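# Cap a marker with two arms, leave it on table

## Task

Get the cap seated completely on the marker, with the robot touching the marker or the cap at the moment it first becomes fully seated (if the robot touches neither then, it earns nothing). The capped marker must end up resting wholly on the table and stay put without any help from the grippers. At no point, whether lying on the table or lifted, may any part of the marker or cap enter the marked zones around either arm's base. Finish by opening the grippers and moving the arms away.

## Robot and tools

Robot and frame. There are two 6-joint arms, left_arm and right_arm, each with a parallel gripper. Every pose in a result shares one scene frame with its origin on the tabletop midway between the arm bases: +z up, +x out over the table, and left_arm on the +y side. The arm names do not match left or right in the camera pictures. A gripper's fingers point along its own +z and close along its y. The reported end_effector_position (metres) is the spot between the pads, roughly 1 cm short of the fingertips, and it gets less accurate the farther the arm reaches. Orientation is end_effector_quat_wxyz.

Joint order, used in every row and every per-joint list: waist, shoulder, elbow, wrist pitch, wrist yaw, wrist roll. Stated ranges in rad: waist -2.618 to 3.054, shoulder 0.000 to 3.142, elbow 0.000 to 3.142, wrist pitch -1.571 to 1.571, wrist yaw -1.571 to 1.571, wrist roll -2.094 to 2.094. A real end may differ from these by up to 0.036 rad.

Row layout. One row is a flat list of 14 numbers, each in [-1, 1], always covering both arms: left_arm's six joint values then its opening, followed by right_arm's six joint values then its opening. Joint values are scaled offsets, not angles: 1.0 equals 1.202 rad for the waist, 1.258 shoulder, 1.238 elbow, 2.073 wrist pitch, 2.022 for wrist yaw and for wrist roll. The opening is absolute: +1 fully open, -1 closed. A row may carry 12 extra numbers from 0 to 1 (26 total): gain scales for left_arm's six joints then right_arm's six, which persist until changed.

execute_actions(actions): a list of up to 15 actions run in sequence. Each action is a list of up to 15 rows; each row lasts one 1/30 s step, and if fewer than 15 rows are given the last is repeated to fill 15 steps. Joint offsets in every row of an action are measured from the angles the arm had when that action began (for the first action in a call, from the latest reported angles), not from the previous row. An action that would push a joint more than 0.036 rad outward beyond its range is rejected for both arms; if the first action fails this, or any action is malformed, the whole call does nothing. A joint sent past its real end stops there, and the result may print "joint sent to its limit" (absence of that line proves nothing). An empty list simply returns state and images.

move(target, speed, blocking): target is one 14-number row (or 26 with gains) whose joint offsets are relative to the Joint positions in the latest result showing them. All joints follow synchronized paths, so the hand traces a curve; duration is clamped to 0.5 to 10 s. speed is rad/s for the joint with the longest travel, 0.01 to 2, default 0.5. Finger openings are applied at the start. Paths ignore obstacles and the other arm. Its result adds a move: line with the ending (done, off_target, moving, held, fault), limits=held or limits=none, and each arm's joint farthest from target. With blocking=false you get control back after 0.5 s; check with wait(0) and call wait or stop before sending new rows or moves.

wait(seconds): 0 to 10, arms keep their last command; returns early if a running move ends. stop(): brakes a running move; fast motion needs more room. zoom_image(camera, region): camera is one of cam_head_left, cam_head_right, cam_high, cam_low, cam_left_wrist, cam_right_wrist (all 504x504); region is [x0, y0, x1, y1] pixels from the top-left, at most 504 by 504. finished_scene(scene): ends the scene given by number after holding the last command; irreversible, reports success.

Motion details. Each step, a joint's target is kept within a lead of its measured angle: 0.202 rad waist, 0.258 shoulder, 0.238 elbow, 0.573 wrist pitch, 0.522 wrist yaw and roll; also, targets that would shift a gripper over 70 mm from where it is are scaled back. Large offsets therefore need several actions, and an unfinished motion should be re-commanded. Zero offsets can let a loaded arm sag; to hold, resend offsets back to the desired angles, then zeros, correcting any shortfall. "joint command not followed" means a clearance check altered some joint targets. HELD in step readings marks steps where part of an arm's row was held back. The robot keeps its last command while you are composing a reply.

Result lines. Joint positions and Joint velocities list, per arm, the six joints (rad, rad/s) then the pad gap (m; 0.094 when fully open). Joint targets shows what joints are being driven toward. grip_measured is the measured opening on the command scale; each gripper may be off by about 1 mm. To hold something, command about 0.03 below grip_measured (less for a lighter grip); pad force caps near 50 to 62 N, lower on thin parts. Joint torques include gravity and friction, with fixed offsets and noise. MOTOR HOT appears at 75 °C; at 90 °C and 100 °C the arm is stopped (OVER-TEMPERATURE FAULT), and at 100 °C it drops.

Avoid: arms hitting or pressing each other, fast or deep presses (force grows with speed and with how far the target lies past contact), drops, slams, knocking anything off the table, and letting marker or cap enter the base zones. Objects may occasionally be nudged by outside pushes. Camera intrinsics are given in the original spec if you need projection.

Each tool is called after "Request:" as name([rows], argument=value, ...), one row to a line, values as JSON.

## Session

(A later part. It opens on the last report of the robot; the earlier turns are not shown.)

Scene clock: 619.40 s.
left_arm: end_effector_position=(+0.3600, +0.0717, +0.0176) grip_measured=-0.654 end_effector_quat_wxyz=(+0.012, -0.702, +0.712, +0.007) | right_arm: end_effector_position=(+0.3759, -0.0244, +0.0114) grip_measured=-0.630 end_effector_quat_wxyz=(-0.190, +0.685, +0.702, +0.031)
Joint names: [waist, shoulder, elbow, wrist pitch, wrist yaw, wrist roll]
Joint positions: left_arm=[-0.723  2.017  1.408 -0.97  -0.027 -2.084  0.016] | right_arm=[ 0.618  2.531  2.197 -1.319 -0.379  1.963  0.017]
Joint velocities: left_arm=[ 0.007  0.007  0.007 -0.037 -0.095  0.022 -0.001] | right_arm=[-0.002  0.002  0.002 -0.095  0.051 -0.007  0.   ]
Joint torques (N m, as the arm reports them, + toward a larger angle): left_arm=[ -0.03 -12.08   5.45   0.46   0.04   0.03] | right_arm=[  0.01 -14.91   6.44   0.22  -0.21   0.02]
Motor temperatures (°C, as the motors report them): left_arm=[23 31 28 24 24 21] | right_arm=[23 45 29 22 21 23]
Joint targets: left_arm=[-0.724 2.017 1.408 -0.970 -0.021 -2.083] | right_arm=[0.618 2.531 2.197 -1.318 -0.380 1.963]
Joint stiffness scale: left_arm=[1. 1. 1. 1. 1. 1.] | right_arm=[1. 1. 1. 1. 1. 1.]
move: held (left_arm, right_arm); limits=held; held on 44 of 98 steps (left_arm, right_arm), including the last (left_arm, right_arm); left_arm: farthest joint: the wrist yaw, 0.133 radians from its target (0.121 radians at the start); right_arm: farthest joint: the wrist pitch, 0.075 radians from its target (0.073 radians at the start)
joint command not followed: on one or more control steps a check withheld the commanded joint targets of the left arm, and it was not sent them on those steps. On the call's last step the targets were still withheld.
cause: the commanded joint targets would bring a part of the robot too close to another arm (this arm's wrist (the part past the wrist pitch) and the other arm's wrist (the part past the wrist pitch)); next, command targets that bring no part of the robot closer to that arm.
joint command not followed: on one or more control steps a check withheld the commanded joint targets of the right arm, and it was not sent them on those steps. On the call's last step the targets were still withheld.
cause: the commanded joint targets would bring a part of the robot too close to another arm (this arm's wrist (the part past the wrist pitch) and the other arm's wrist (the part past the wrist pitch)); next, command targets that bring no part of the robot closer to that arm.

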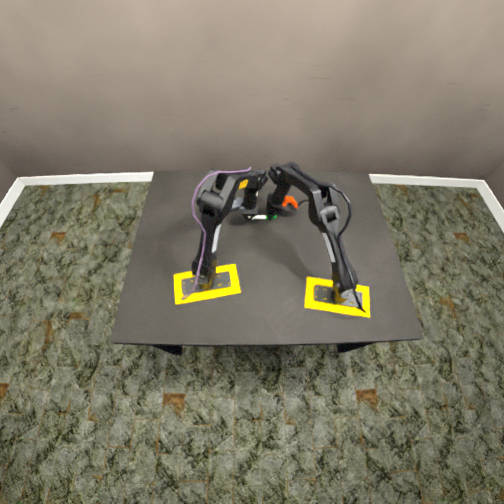

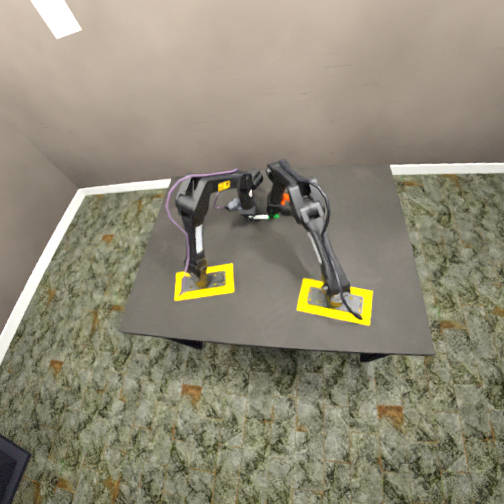

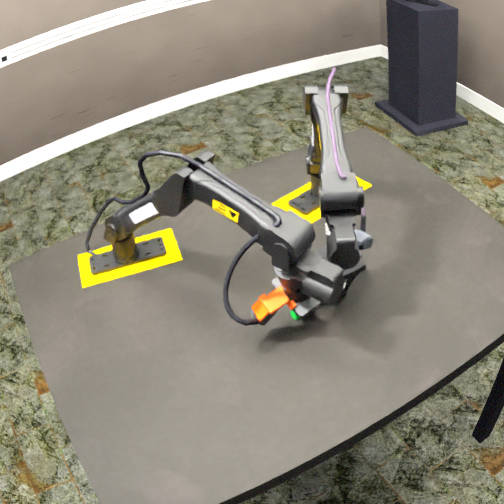

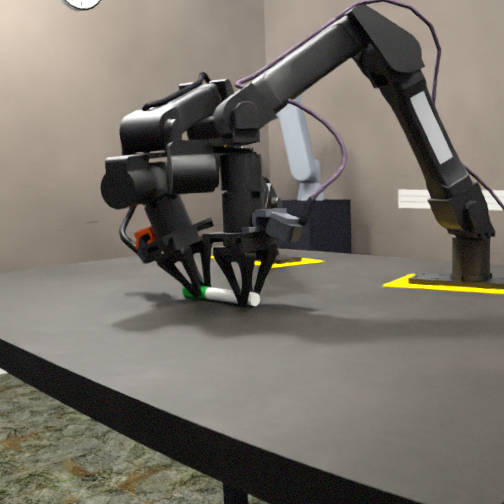

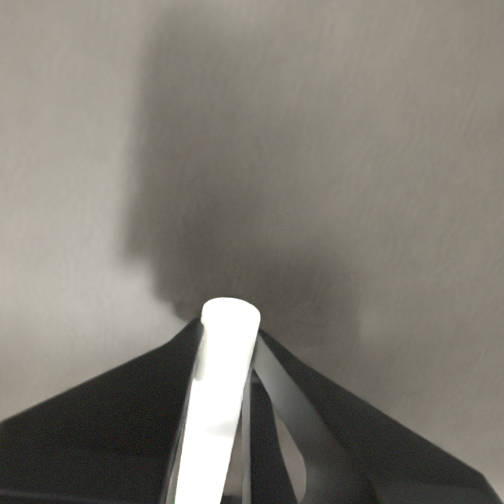

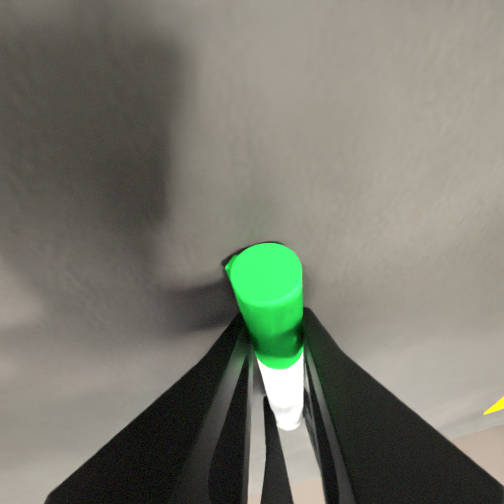

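Request:
execute_actions([
  [[0,0,0,0,0,0,0.3,0,0,0,0,0,0,-0.68]],
])

Request:
move(target=[0.03,-0.02,0.12,-0.08,0.012,0,0.3,0,0,0,0,0,0,-0.68], speed=0.3)

Request:
zoom_image(camera="cam_low", region=[170,265,310,325])

Request:
zoom_image(camera="cam_left_wrist", region=[120,300,340,504])

Scene clock: 627.83 s.
left_arm: end_effector_position=(+0.3602, +0.0717, +0.0176) grip_measured=+0.299 end_effector_quat_wxyz=(+0.012, -0.702, +0.712, +0.007) | right_arm: end_effector_position=(+0.3756, -0.0237, +0.0118) grip_measured=-0.630 end_effector_quat_wxyz=(-0.192, +0.685, +0.702, +0.032)
Joint names: [waist, shoulder, elbow, wrist pitch, wrist yaw, wrist roll]
Joint positions: left_arm=[-0.723  2.017  1.408 -0.97  -0.027 -2.084  0.061] | right_arm=[ 0.618  2.531  2.197 -1.319 -0.384  1.963  0.017]
Joint velocities: left_arm=[-0.017  0.002  0.012 -0.007 -0.037 -0.051 -0.   ] | right_arm=[-0.012 -0.022 -0.022  0.022  0.007  0.037  0.   ]
Joint torques (N m, as the arm reports them, + toward a larger angle): left_arm=[  0.04 -12.1    5.5    0.48  -0.03   0.02] | right_arm=[ -0.01 -14.89   6.44   0.22  -0.16   0.02]
Motor temperatures (°C, as the motors report them): left_arm=[23 31 27 24 24 21] | right_arm=[23 45 29 22 21 23]
Joint targets: left_arm=[-0.723 2.017 1.408 -0.970 -0.027 -2.084] | right_arm=[0.618 2.531 2.197 -1.319 -0.379 1.963]
Joint stiffness scale: left_arm=[1. 1. 1. 1. 1. 1.] | right_arm=[1. 1. 1. 1. 1. 1.]
Step readings (joint positions):
0: left_arm=[-0.723 2.017 1.408 -0.970 -0.027 -2.084] | right_arm=[0.618 2.531 2.197 -1.319 -0.379 1.963]
1: left_arm=[-0.723 2.017 1.408 -0.970 -0.027 -2.084] | right_arm=[0.618 2.531 2.197 -1.319 -0.380 1.963]
2: left_arm=[-0.723 2.017 1.408 -0.970 -0.027 -2.084] | right_arm=[0.618 2.531 2.197 -1.319 -0.381 1.963]
4: left_arm=[-0.723 2.017 1.408 -0.970 -0.027 -2.084] | right_arm=[0.618 2.531 2.197 -1.319 -0.383 1.963]
8: left_arm=[-0.723 2.017 1.408 -0.970 -0.027 -2.084] | right_arm=[0.618 2.531 2.197 -1.319 -0.384 1.963]
15: Joint positions above

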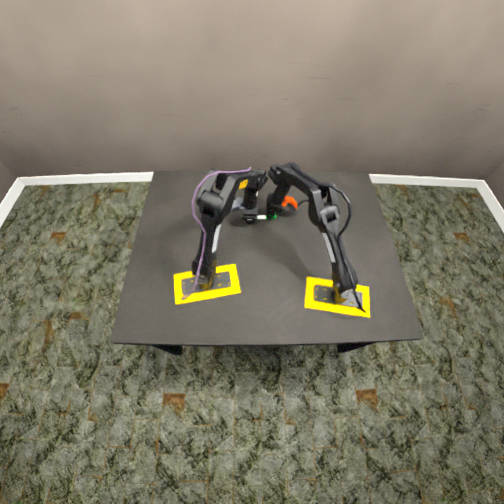

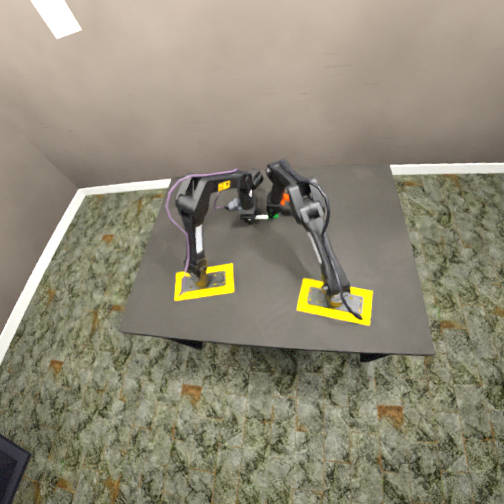

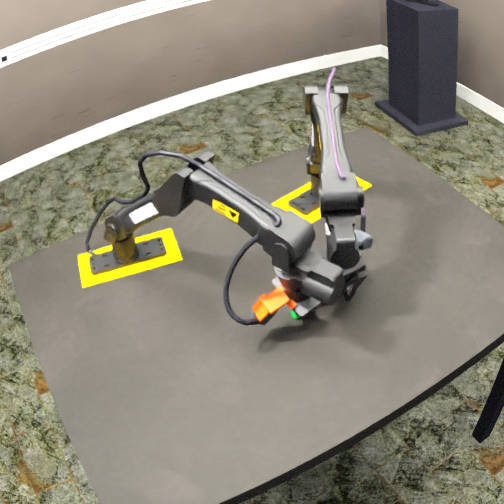

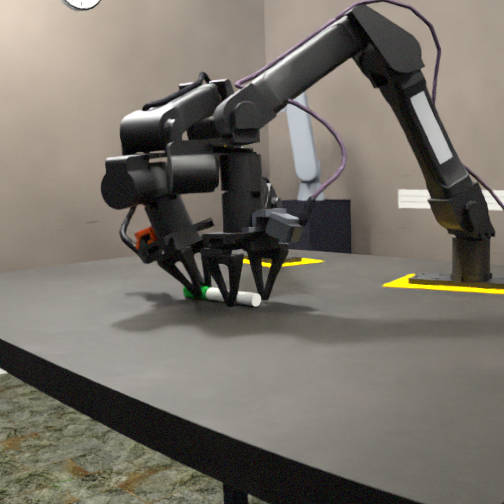

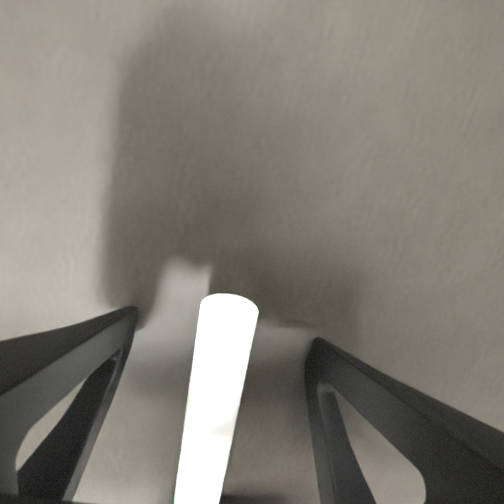

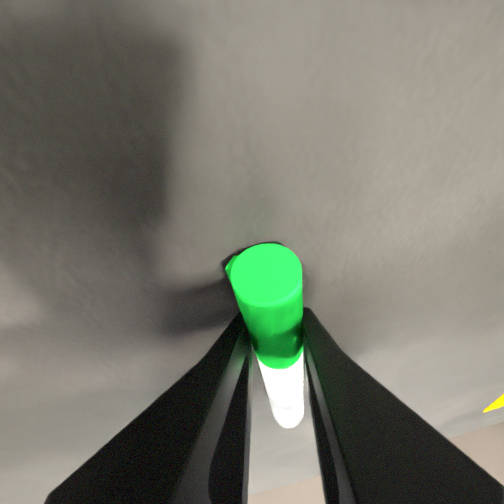

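Scene clock: 629.07 s.
left_arm: end_effector_position=(+0.3703, +0.0745, +0.0531) grip_measured=+0.299 end_effector_quat_wxyz=(+0.004, -0.712, +0.702, +0.003) | right_arm: end_effector_position=(+0.3756, -0.0237, +0.0118) grip_measured=-0.630 end_effector_quat_wxyz=(-0.192, +0.685, +0.702, +0.032)
Joint names: [waist, shoulder, elbow, wrist pitch, wrist yaw, wrist roll]
Joint positions: left_arm=[-0.694  2.002  1.534 -1.107 -0.01  -2.084  0.061] | right_arm=[ 0.618  2.531  2.197 -1.319 -0.384  1.963  0.017]
Joint velocities: left_arm=[ 0.007 -0.012 -0.012  0.051 -0.022 -0.037  0.   ] | right_arm=[-0.002 -0.007 -0.002 -0.037  0.081  0.081 -0.001]
Joint torques (N m, as the arm reports them, + toward a larger angle): left_arm=[  0.72 -13.23   7.27   0.22   0.06   0.03] | right_arm=[  0.   -14.9    6.44   0.21  -0.2    0.02]
Motor temperatures (°C, as the motors report them): left_arm=[23 31 27 24 24 21] | right_arm=[23 45 29 22 21 23]
Joint targets: left_arm=[-0.687 1.992 1.557 -1.136 -0.003 -2.084] | right_arm=[0.618 2.531 2.197 -1.319 -0.383 1.963]
Joint stiffness scale: left_arm=[1. 1. 1. 1. 1. 1.] | right_arm=[1. 1. 1. 1. 1. 1.]
move: off_target (left_arm); limits=none; left_arm: farthest joint: the wrist pitch, 0.029 radians from its target (0.166 radians at the start); right_arm: farthest joint: the waist, 0.000 radians from its target (0.000 radians at the start)

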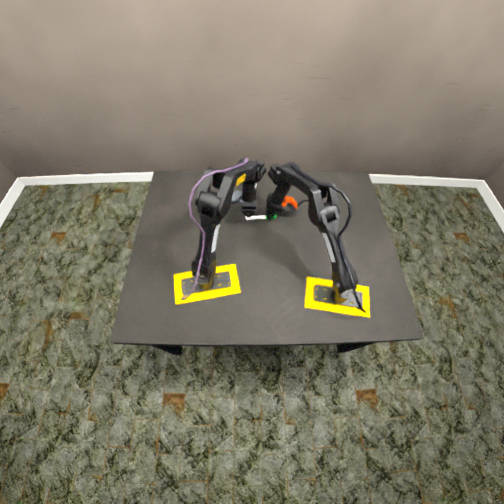

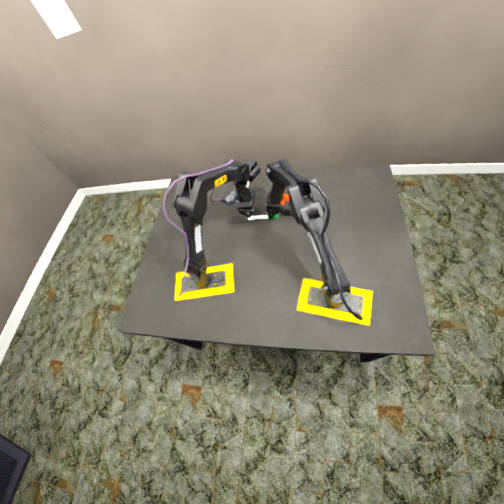

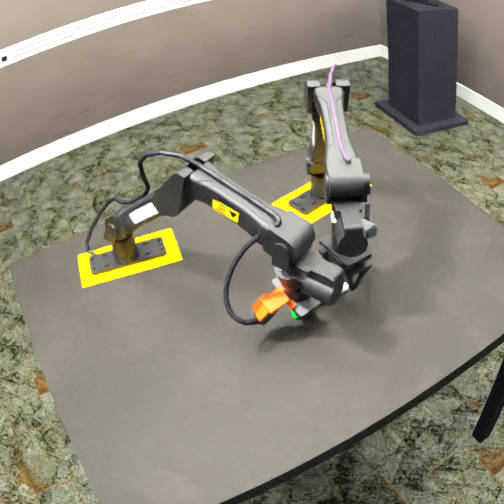

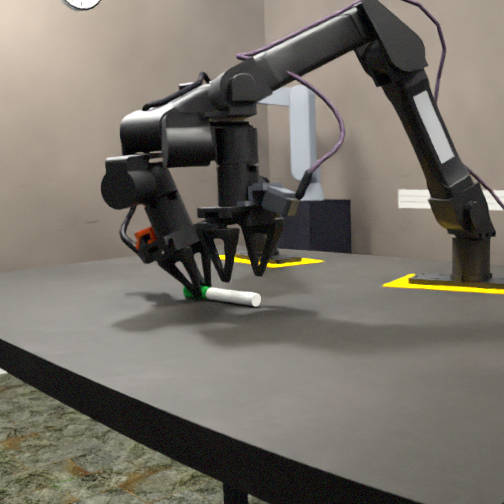

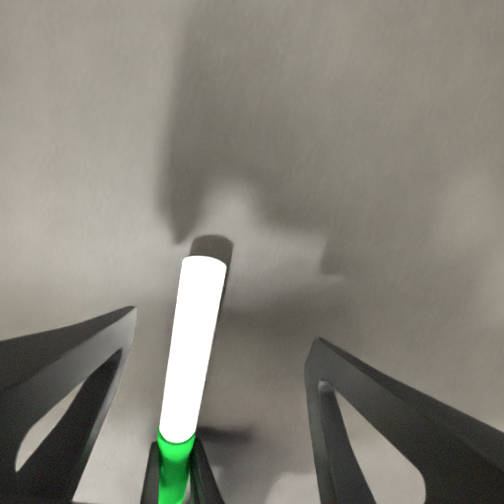

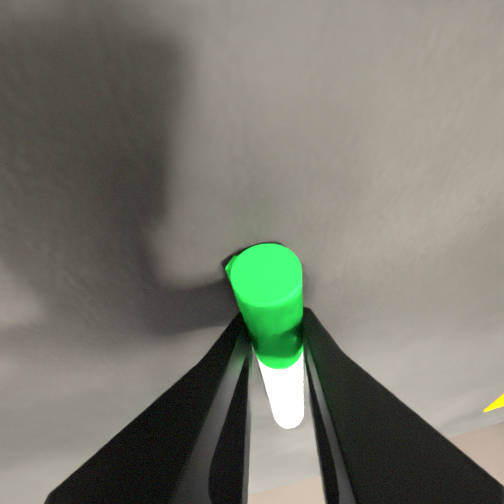

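Region (170, 265, 310, 325) of cam_low's 504x504 image, scaled by 3.600, with more detail than that image has; it fills the top 216 rows of this view, and the rest is white.

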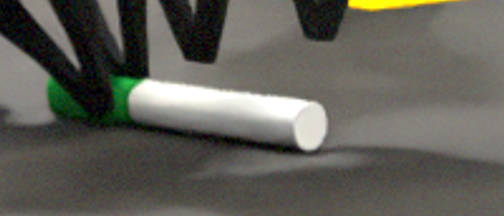

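Region (120, 300, 340, 504) of cam_left_wrist's 504x504 image, scaled by 2.291, with more detail than that image has; it fills the top 467 rows of this view, and the rest is white.

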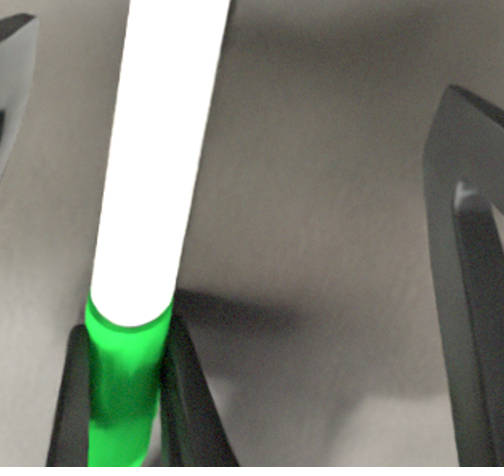

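Request:
move(target=[0.062,-0.045,-0.06,0.02,0.005,0.012,-1,0,0,0,0,0,0,-0.68], speed=0.3)

Scene clock: 649.57 s.
left_arm: end_effector_position=(+0.3779, +0.0995, +0.0553) grip_measured=-0.993 end_effector_quat_wxyz=(+0.007, -0.730, +0.683, -0.009) | right_arm: end_effector_position=(+0.3756, -0.0237, +0.0118) grip_measured=-0.630 end_effector_quat_wxyz=(-0.192, +0.685, +0.702, +0.032)
Joint names: [waist, shoulder, elbow, wrist pitch, wrist yaw, wrist roll]
Joint positions: left_arm=[-0.624  1.96   1.483 -1.072 -0.007 -2.065  0.   ] | right_arm=[ 0.618  2.531  2.197 -1.319 -0.384  1.963  0.017]
Joint velocities: left_arm=[-0.002 -0.017 -0.022 -0.007 -0.022 -0.066  0.001] | right_arm=[-0.002 -0.012 -0.012  0.037  0.007  0.037 -0.001]
Joint torques (N m, as the arm reports them, + toward a larger angle): left_arm=[  0.42 -13.21   4.02   0.55   0.07   0.08] | right_arm=[ -0.01 -14.91   6.44   0.22  -0.21   0.02]
Motor temperatures (°C, as the motors report them): left_arm=[23 32 28 24 24 21] | right_arm=[23 45 29 22 20 23]
Joint targets: left_arm=[-0.620 1.946 1.460 -1.066 0.000 -2.059] | right_arm=[0.618 2.531 2.197 -1.319 -0.384 1.963]
Joint stiffness scale: left_arm=[1. 1. 1. 1. 1. 1.] | right_arm=[1. 1. 1. 1. 1. 1.]
move: off_target (left_arm); limits=none; left_arm: farthest joint: the elbow, 0.023 radians from its target (0.074 radians at the start); right_arm: farthest joint: the waist, 0.000 radians from its target (0.000 radians at the start)

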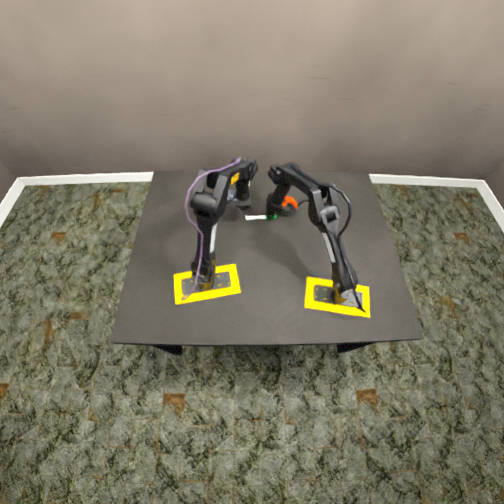

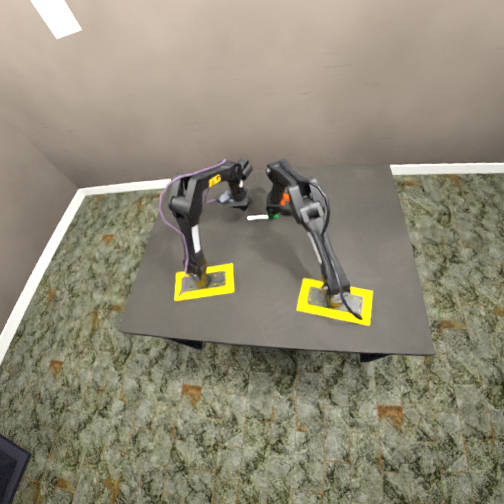

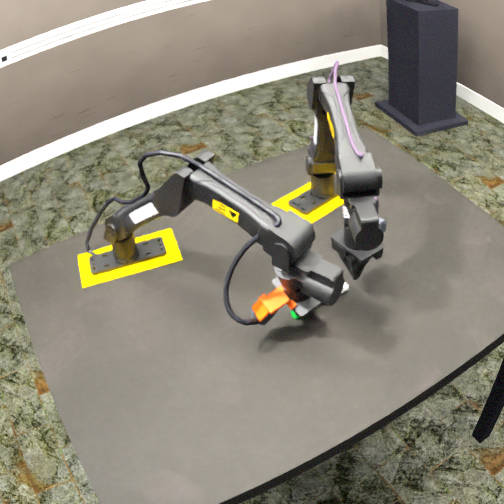

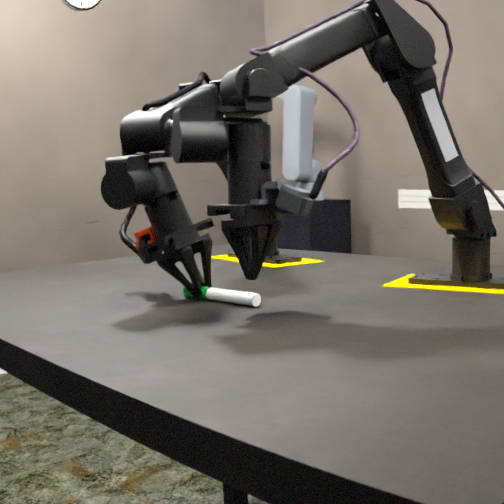

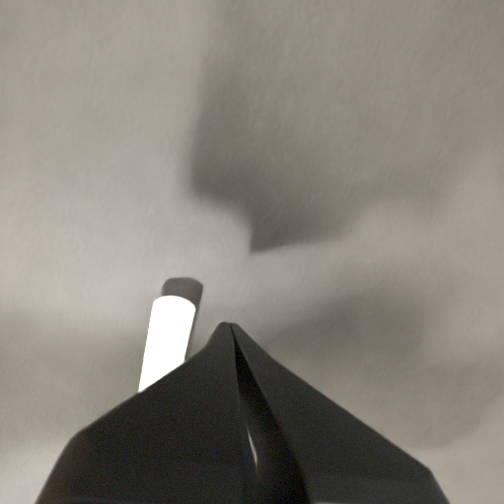

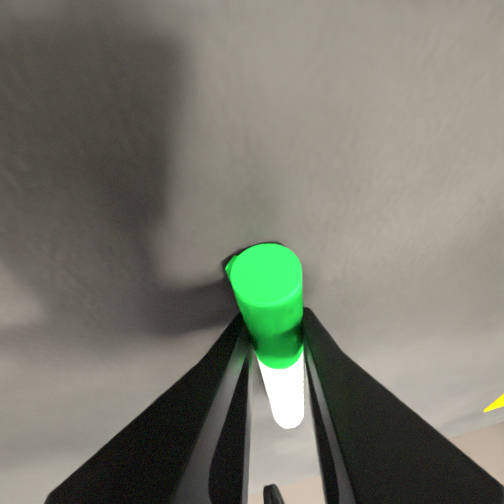

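Request:
move(target=[0.003,-0.018,-0.159,0.08,0.003,0.003,-1,0,0,0,0,0,0,-0.68], speed=0.3)

Scene clock: 660.30 s.
left_arm: end_effector_position=(+0.3628, +0.1064, +0.0167) grip_measured=-0.993 end_effector_quat_wxyz=(+0.005, -0.730, +0.683, -0.007) | right_arm: end_effector_position=(+0.3756, -0.0237, +0.0118) grip_measured=-0.630 end_effector_quat_wxyz=(-0.192, +0.685, +0.702, +0.032)
Joint names: [waist, shoulder, elbow, wrist pitch, wrist yaw, wrist roll]
Joint positions: left_arm=[-0.624  1.951  1.309 -0.913 -0.006 -2.065  0.   ] | right_arm=[ 0.618  2.531  2.197 -1.319 -0.384  1.963  0.017]
Joint velocities: left_arm=[-0.002 -0.022  0.027 -0.051 -0.022 -0.037  0.001] | right_arm=[ 0.007  0.017 -0.002  0.007 -0.037 -0.022 -0.   ]
Joint torques (N m, as the arm reports them, + toward a larger angle): left_arm=[  0.39 -12.69   3.85   0.56   0.06   0.1 ] | right_arm=[ -0.01 -14.9    6.44   0.21  -0.2    0.03]
Motor temperatures (°C, as the motors report them): left_arm=[23 33 27 24 24 21] | right_arm=[23 46 29 22 20 23]
Joint targets: left_arm=[-0.620 1.937 1.286 -0.906 -0.000 -2.059] | right_arm=[0.618 2.531 2.197 -1.319 -0.384 1.963]
Joint stiffness scale: left_arm=[1. 1. 1. 1. 1. 1.] | right_arm=[1. 1. 1. 1. 1. 1.]
move: off_target (left_arm); limits=none; left_arm: farthest joint: the elbow, 0.023 radians from its target (0.197 radians at the start); right_arm: farthest joint: the waist, 0.000 radians from its target (0.000 radians at the start)

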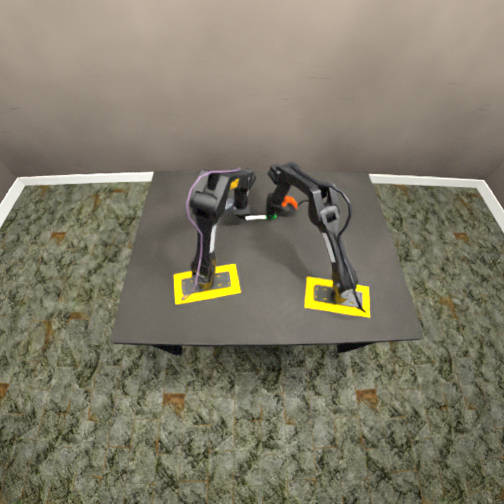

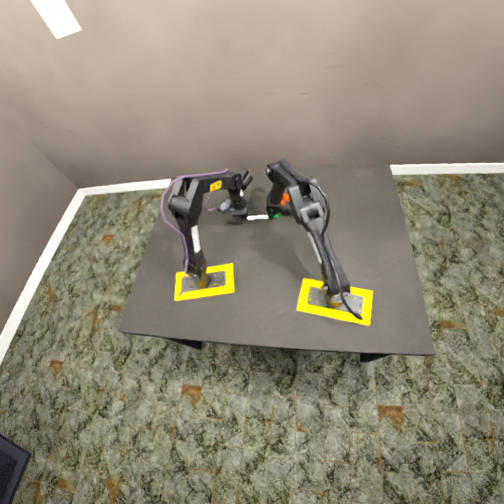

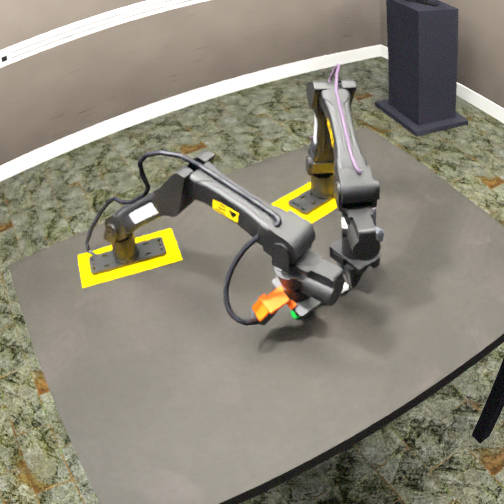

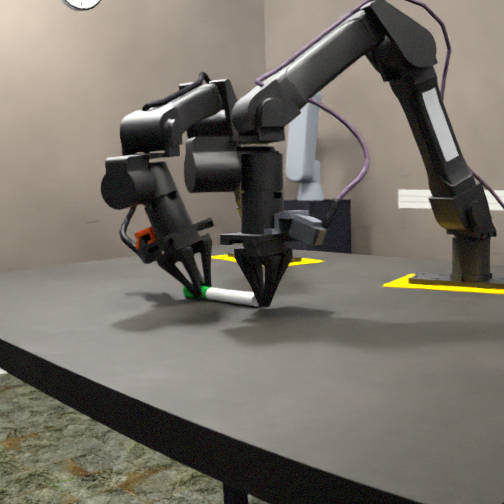

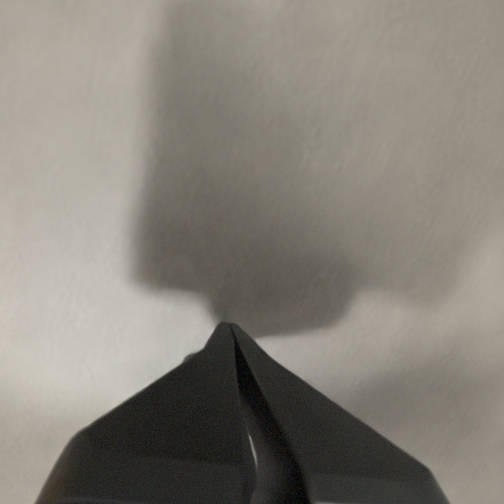

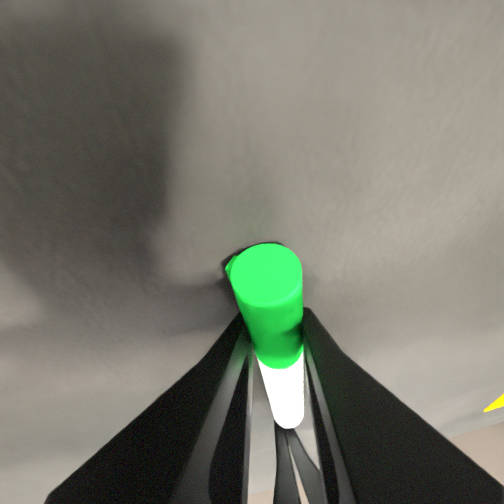

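Request:
move(target=[-0.05,0.024,0.038,-0.004,0.003,0,-1,0,0,0,0,0,0,-0.68], speed=0.06)

Request:
move(target=[-0.07,0.03,0.04,0.02,0.07,0,-1,0.014,0,0,0.035,-0.022,0,-0.70], speed=0.04)

Request:
zoom_image(camera="cam_low", region=[170,265,310,325])

Scene clock: 676.20 s.
left_arm: end_effector_position=(+0.3598, +0.0985, +0.0165) grip_measured=-0.993 end_effector_quat_wxyz=(+0.017, -0.717, +0.697, +0.003) | right_arm: end_effector_position=(+0.3752, -0.0246, +0.0116) grip_measured=-0.630 end_effector_quat_wxyz=(-0.191, +0.686, +0.702, +0.030)
Joint names: [waist, shoulder, elbow, wrist pitch, wrist yaw, wrist roll]
Joint positions: left_arm=[-0.662  1.964  1.326 -0.929 -0.035 -2.065  0.   ] | right_arm=[ 0.618  2.531  2.197 -1.322 -0.38   1.963  0.017]
Joint velocities: left_arm=[-0.022 -0.002 -0.027  0.051  0.022  0.007  0.001] | right_arm=[-0.012  0.007  0.007 -0.051  0.022 -0.007  0.001]
Joint torques (N m, as the arm reports them, + toward a larger angle): left_arm=[-1.94 -9.77  7.55  0.55  0.3   0.04] | right_arm=[  0.   -14.89   6.45   0.24  -0.23   0.02]
Motor temperatures (°C, as the motors report them): left_arm=[23 33 27 24 24 21] | right_arm=[23 46 29 22 20 23]
Joint targets: left_arm=[-0.684 1.981 1.356 -0.921 -0.000 -2.065] | right_arm=[0.618 2.531 2.197 -1.319 -0.384 1.963]
Joint stiffness scale: left_arm=[1. 1. 1. 1. 1. 1.] | right_arm=[1. 1. 1. 1. 1. 1.]
move: off_target (left_arm); limits=none; left_arm: farthest joint: the wrist yaw, 0.035 radians from its target (0.006 radians at the start); right_arm: farthest joint: the wrist yaw, 0.004 radians from its target (0.000 radians at the start)

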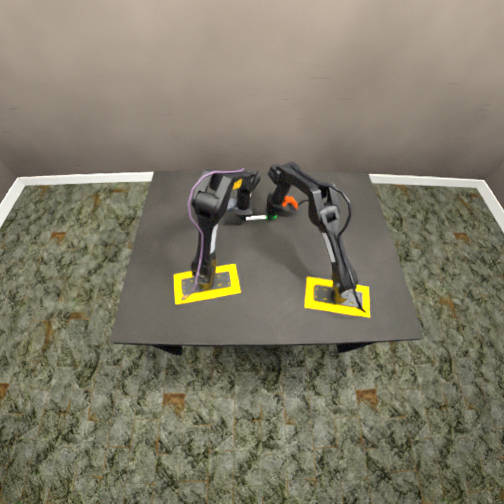

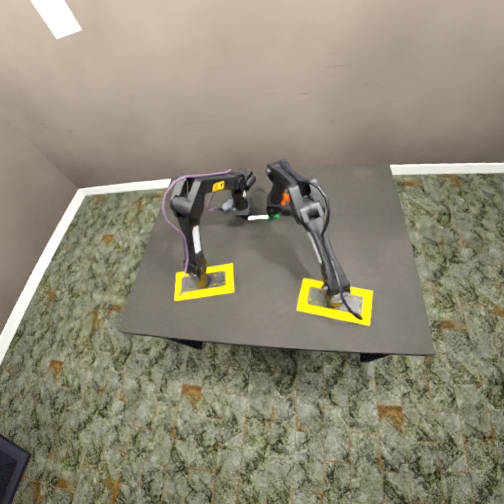

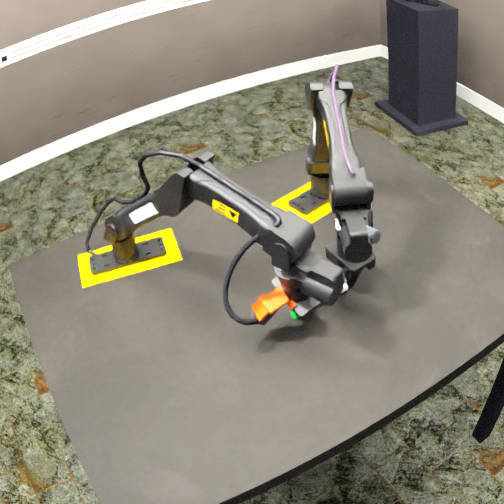

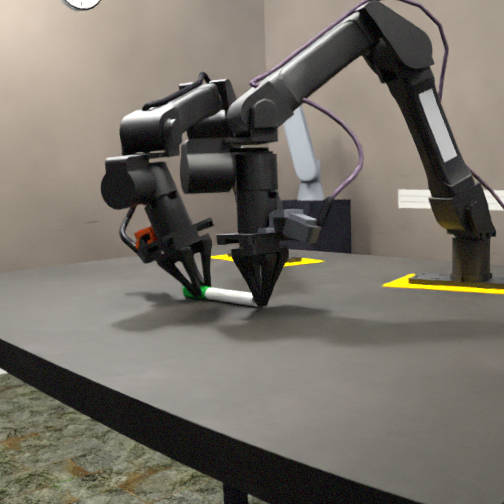

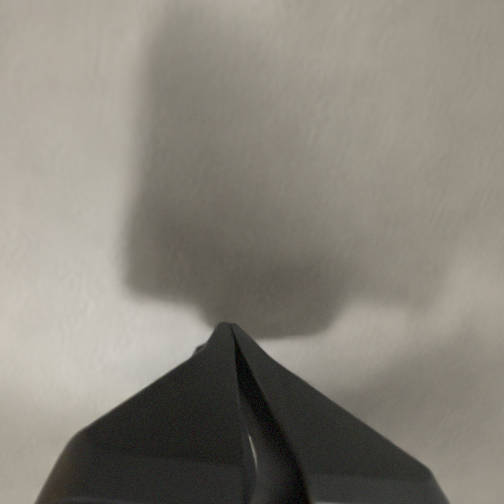

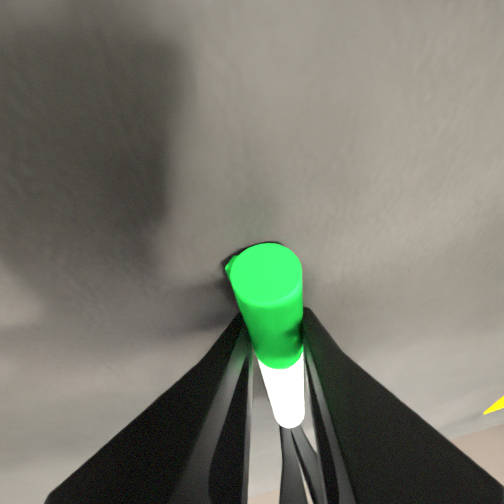

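Scene clock: 679.97 s.
left_arm: end_effector_position=(+0.3528, +0.0911, +0.0164) grip_measured=-0.993 end_effector_quat_wxyz=(+0.019, -0.705, +0.709, +0.017) | right_arm: end_effector_position=(+0.3751, -0.0291, +0.0111) grip_measured=-0.630 end_effector_quat_wxyz=(-0.188, +0.685, +0.704, +0.025)
Joint names: [waist, shoulder, elbow, wrist pitch, wrist yaw, wrist roll]
Joint positions: left_arm=[-0.694  1.976  1.343 -0.959 -0.045 -2.065  0.   ] | right_arm=[ 0.613  2.531  2.197 -1.331 -0.369  1.952  0.017]
Joint velocities: left_arm=[-0.002  0.012  0.017  0.022  0.022 -0.051 -0.   ] | right_arm=[-0.002 -0.022 -0.002  0.007  0.095 -0.022 -0.   ]
Joint torques (N m, as the arm reports them, + toward a larger angle): left_arm=[-4.62 -9.03  7.77  1.05  1.37  0.01] | right_arm=[  1.76 -14.87   6.43   1.01  -0.68   0.09]
Motor temperatures (°C, as the motors report them): left_arm=[23 32 27 24 24 21] | right_arm=[23 46 29 22 21 23]
Joint targets: left_arm=[-0.746 2.002 1.375 -0.888 0.106 -2.065] | right_arm=[0.635 2.531 2.197 -1.249 -0.424 1.963]
Joint stiffness scale: left_arm=[1. 1. 1. 1. 1. 1.] | right_arm=[1. 1. 1. 1. 1. 1.]
move: off_target (left_arm, right_arm); limits=none; left_arm: farthest joint: the wrist yaw, 0.152 radians from its target (0.142 radians at the start); right_arm: farthest joint: the wrist pitch, 0.082 radians from its target (0.072 radians at the start)

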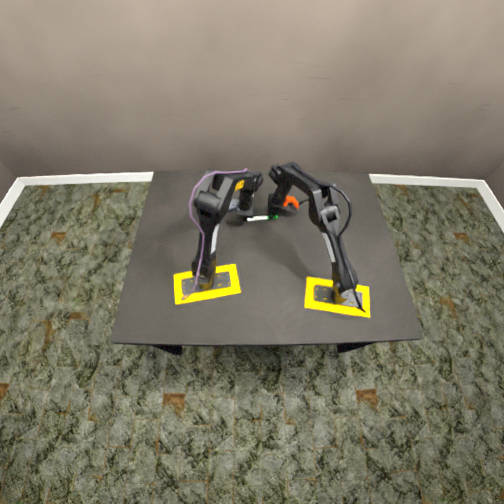

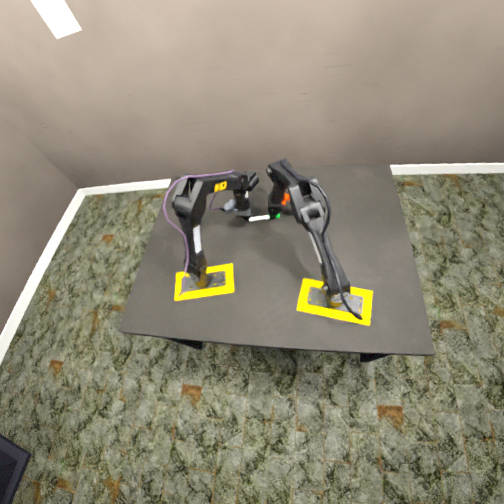

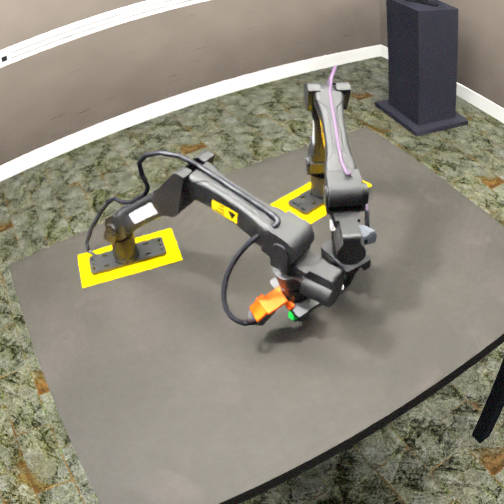

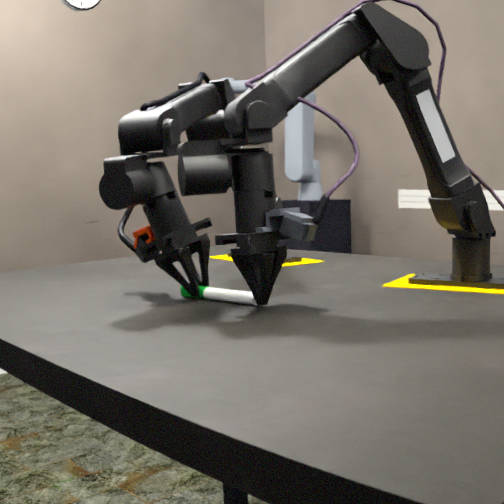

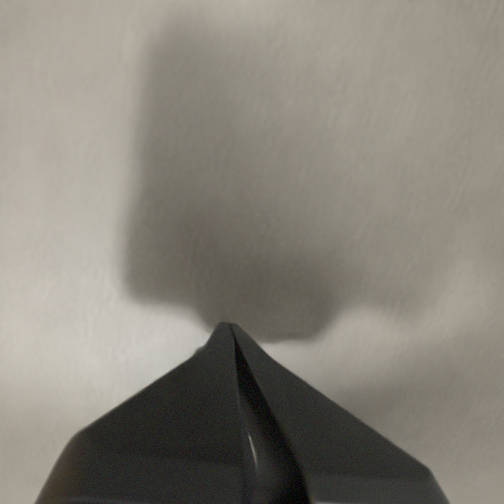

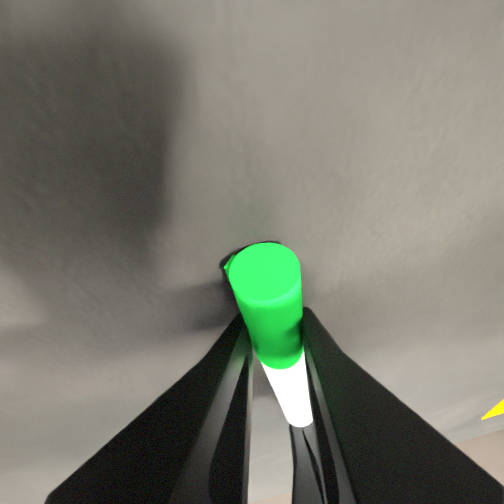

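Region (170, 265, 310, 325) of cam_low's 504x504 image, scaled by 3.600, with more detail than that image has; it fills the top 216 rows of this view, and the rest is white.

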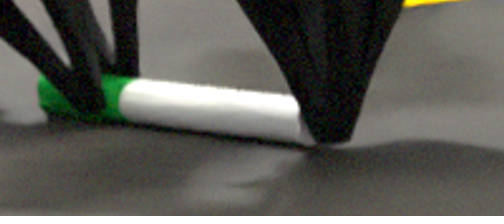

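Request:
move(target=[-0.085,0.06,0.075,0.05,0.12,0,-1,0.03,0,0,0.065,-0.045,0.005,-0.70], speed=0.04)

Request:
zoom_image(camera="cam_low", region=[170,265,310,325])

Request:
zoom_image(camera="cam_right_wrist", region=[200,300,360,480])

Scene clock: 693.13 s.
left_arm: end_effector_position=(+0.3533, +0.0930, +0.0168) grip_measured=-0.993 end_effector_quat_wxyz=(+0.027, -0.702, +0.711, +0.031) | right_arm: end_effector_position=(+0.3740, -0.0304, +0.0113) grip_measured=-0.630 end_effector_quat_wxyz=(-0.189, +0.684, +0.704, +0.023)
Joint names: [waist, shoulder, elbow, wrist pitch, wrist yaw, wrist roll]
Joint positions: left_arm=[-0.702  1.994  1.368 -0.989 -0.07  -2.065  0.   ] | right_arm=[ 0.611  2.531  2.197 -1.339 -0.37   1.948  0.017]
Joint velocities: left_arm=[-0.012 -0.012 -0.022 -0.081 -0.037 -0.037  0.001] | right_arm=[ 0.002  0.012  0.007  0.007  0.051 -0.007 -0.001]
Joint torques (N m, as the arm reports them, + toward a larger angle): left_arm=[ -0.11 -11.63   5.33   0.43   0.11   0.03] | right_arm=[  0.05 -14.87   6.4    0.2   -0.18   0.02]
Motor temperatures (°C, as the motors report them): left_arm=[24 31 28 25 25 21] | right_arm=[23 46 29 22 21 23]
Joint targets: left_arm=[-0.704 1.994 1.368 -0.985 -0.054 -2.065] | right_arm=[0.612 2.531 2.197 -1.337 -0.368 1.949]
Joint stiffness scale: left_arm=[1. 1. 1. 1. 1. 1.] | right_arm=[1. 1. 1. 1. 1. 1.]
move: held (left_arm, right_arm); limits=held; held on 74 of 189 steps (left_arm, right_arm), including the last (left_arm, right_arm); left_arm: farthest joint: the wrist yaw, 0.268 radians from its target (0.243 radians at the start); right_arm: farthest joint: the wrist pitch, 0.142 radians from its target (0.135 radians at the start)
joint command not followed: on one or more control steps a check withheld the commanded joint targets of the left arm, and it was not sent them on those steps. On the call's last step the targets were still withheld.
cause: the commanded joint targets would bring a part of the robot too close to another arm (this arm's wrist (the part past the wrist pitch) and the other arm's wrist (the part past the wrist pitch)); next, command targets that bring no part of the robot closer to that arm.
joint command not followed: on one or more control steps a check withheld the commanded joint targets of the right arm, and it was not sent them on those steps. On the call's last step the targets were still withheld.
cause: the commanded joint targets would bring a part of the robot too close to another arm (this arm's wrist (the part past the wrist pitch) and the other arm's wrist (the part past the wrist pitch)); next, command targets that bring no part of the robot closer to that arm.

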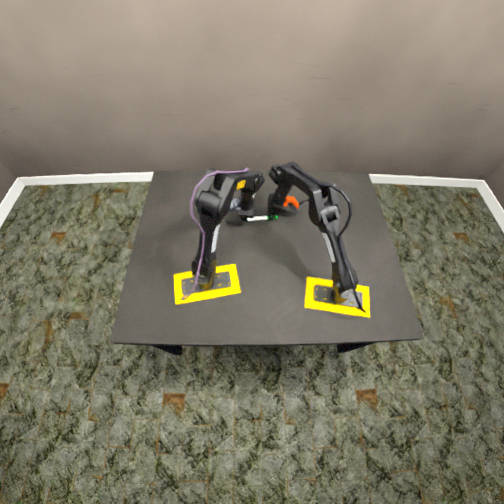

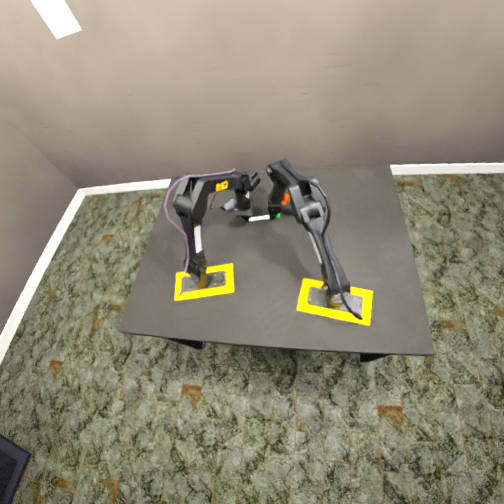

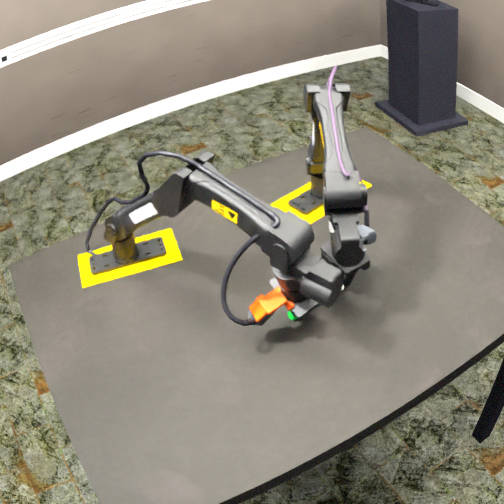

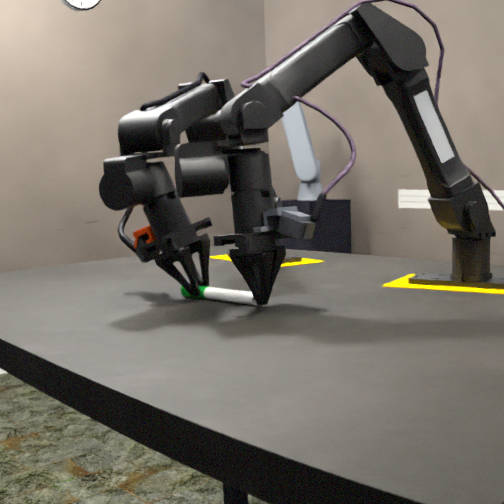

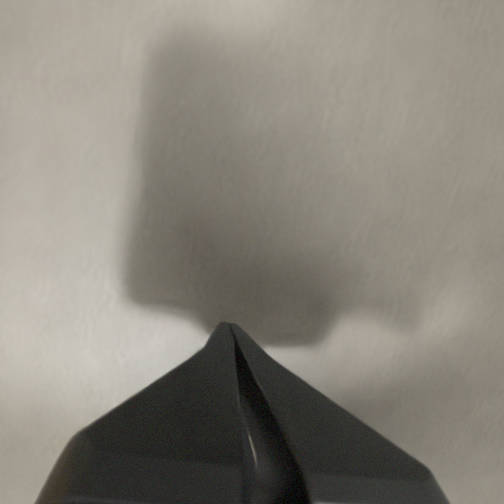

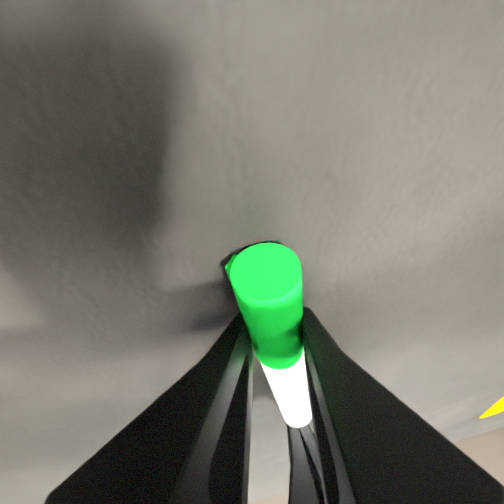

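Region (170, 265, 310, 325) of cam_low's 504x504 image, scaled by 3.600, with more detail than that image has; it fills the top 216 rows of this view, and the rest is white.

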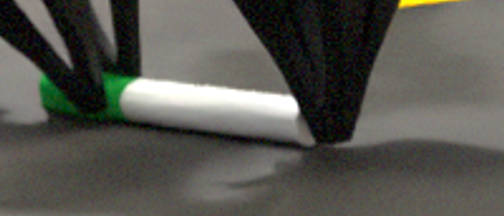

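Region (200, 300, 360, 480) of cam_right_wrist's 504x504 image, scaled by 2.800, with more detail than that image has.

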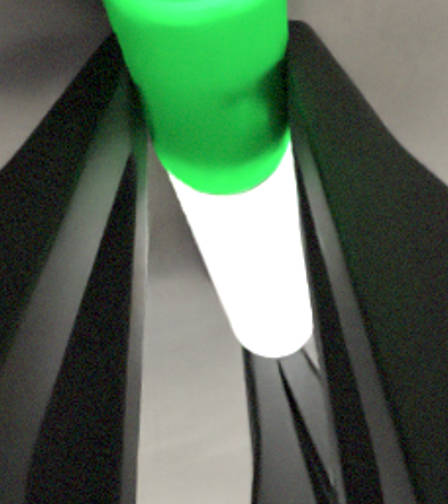

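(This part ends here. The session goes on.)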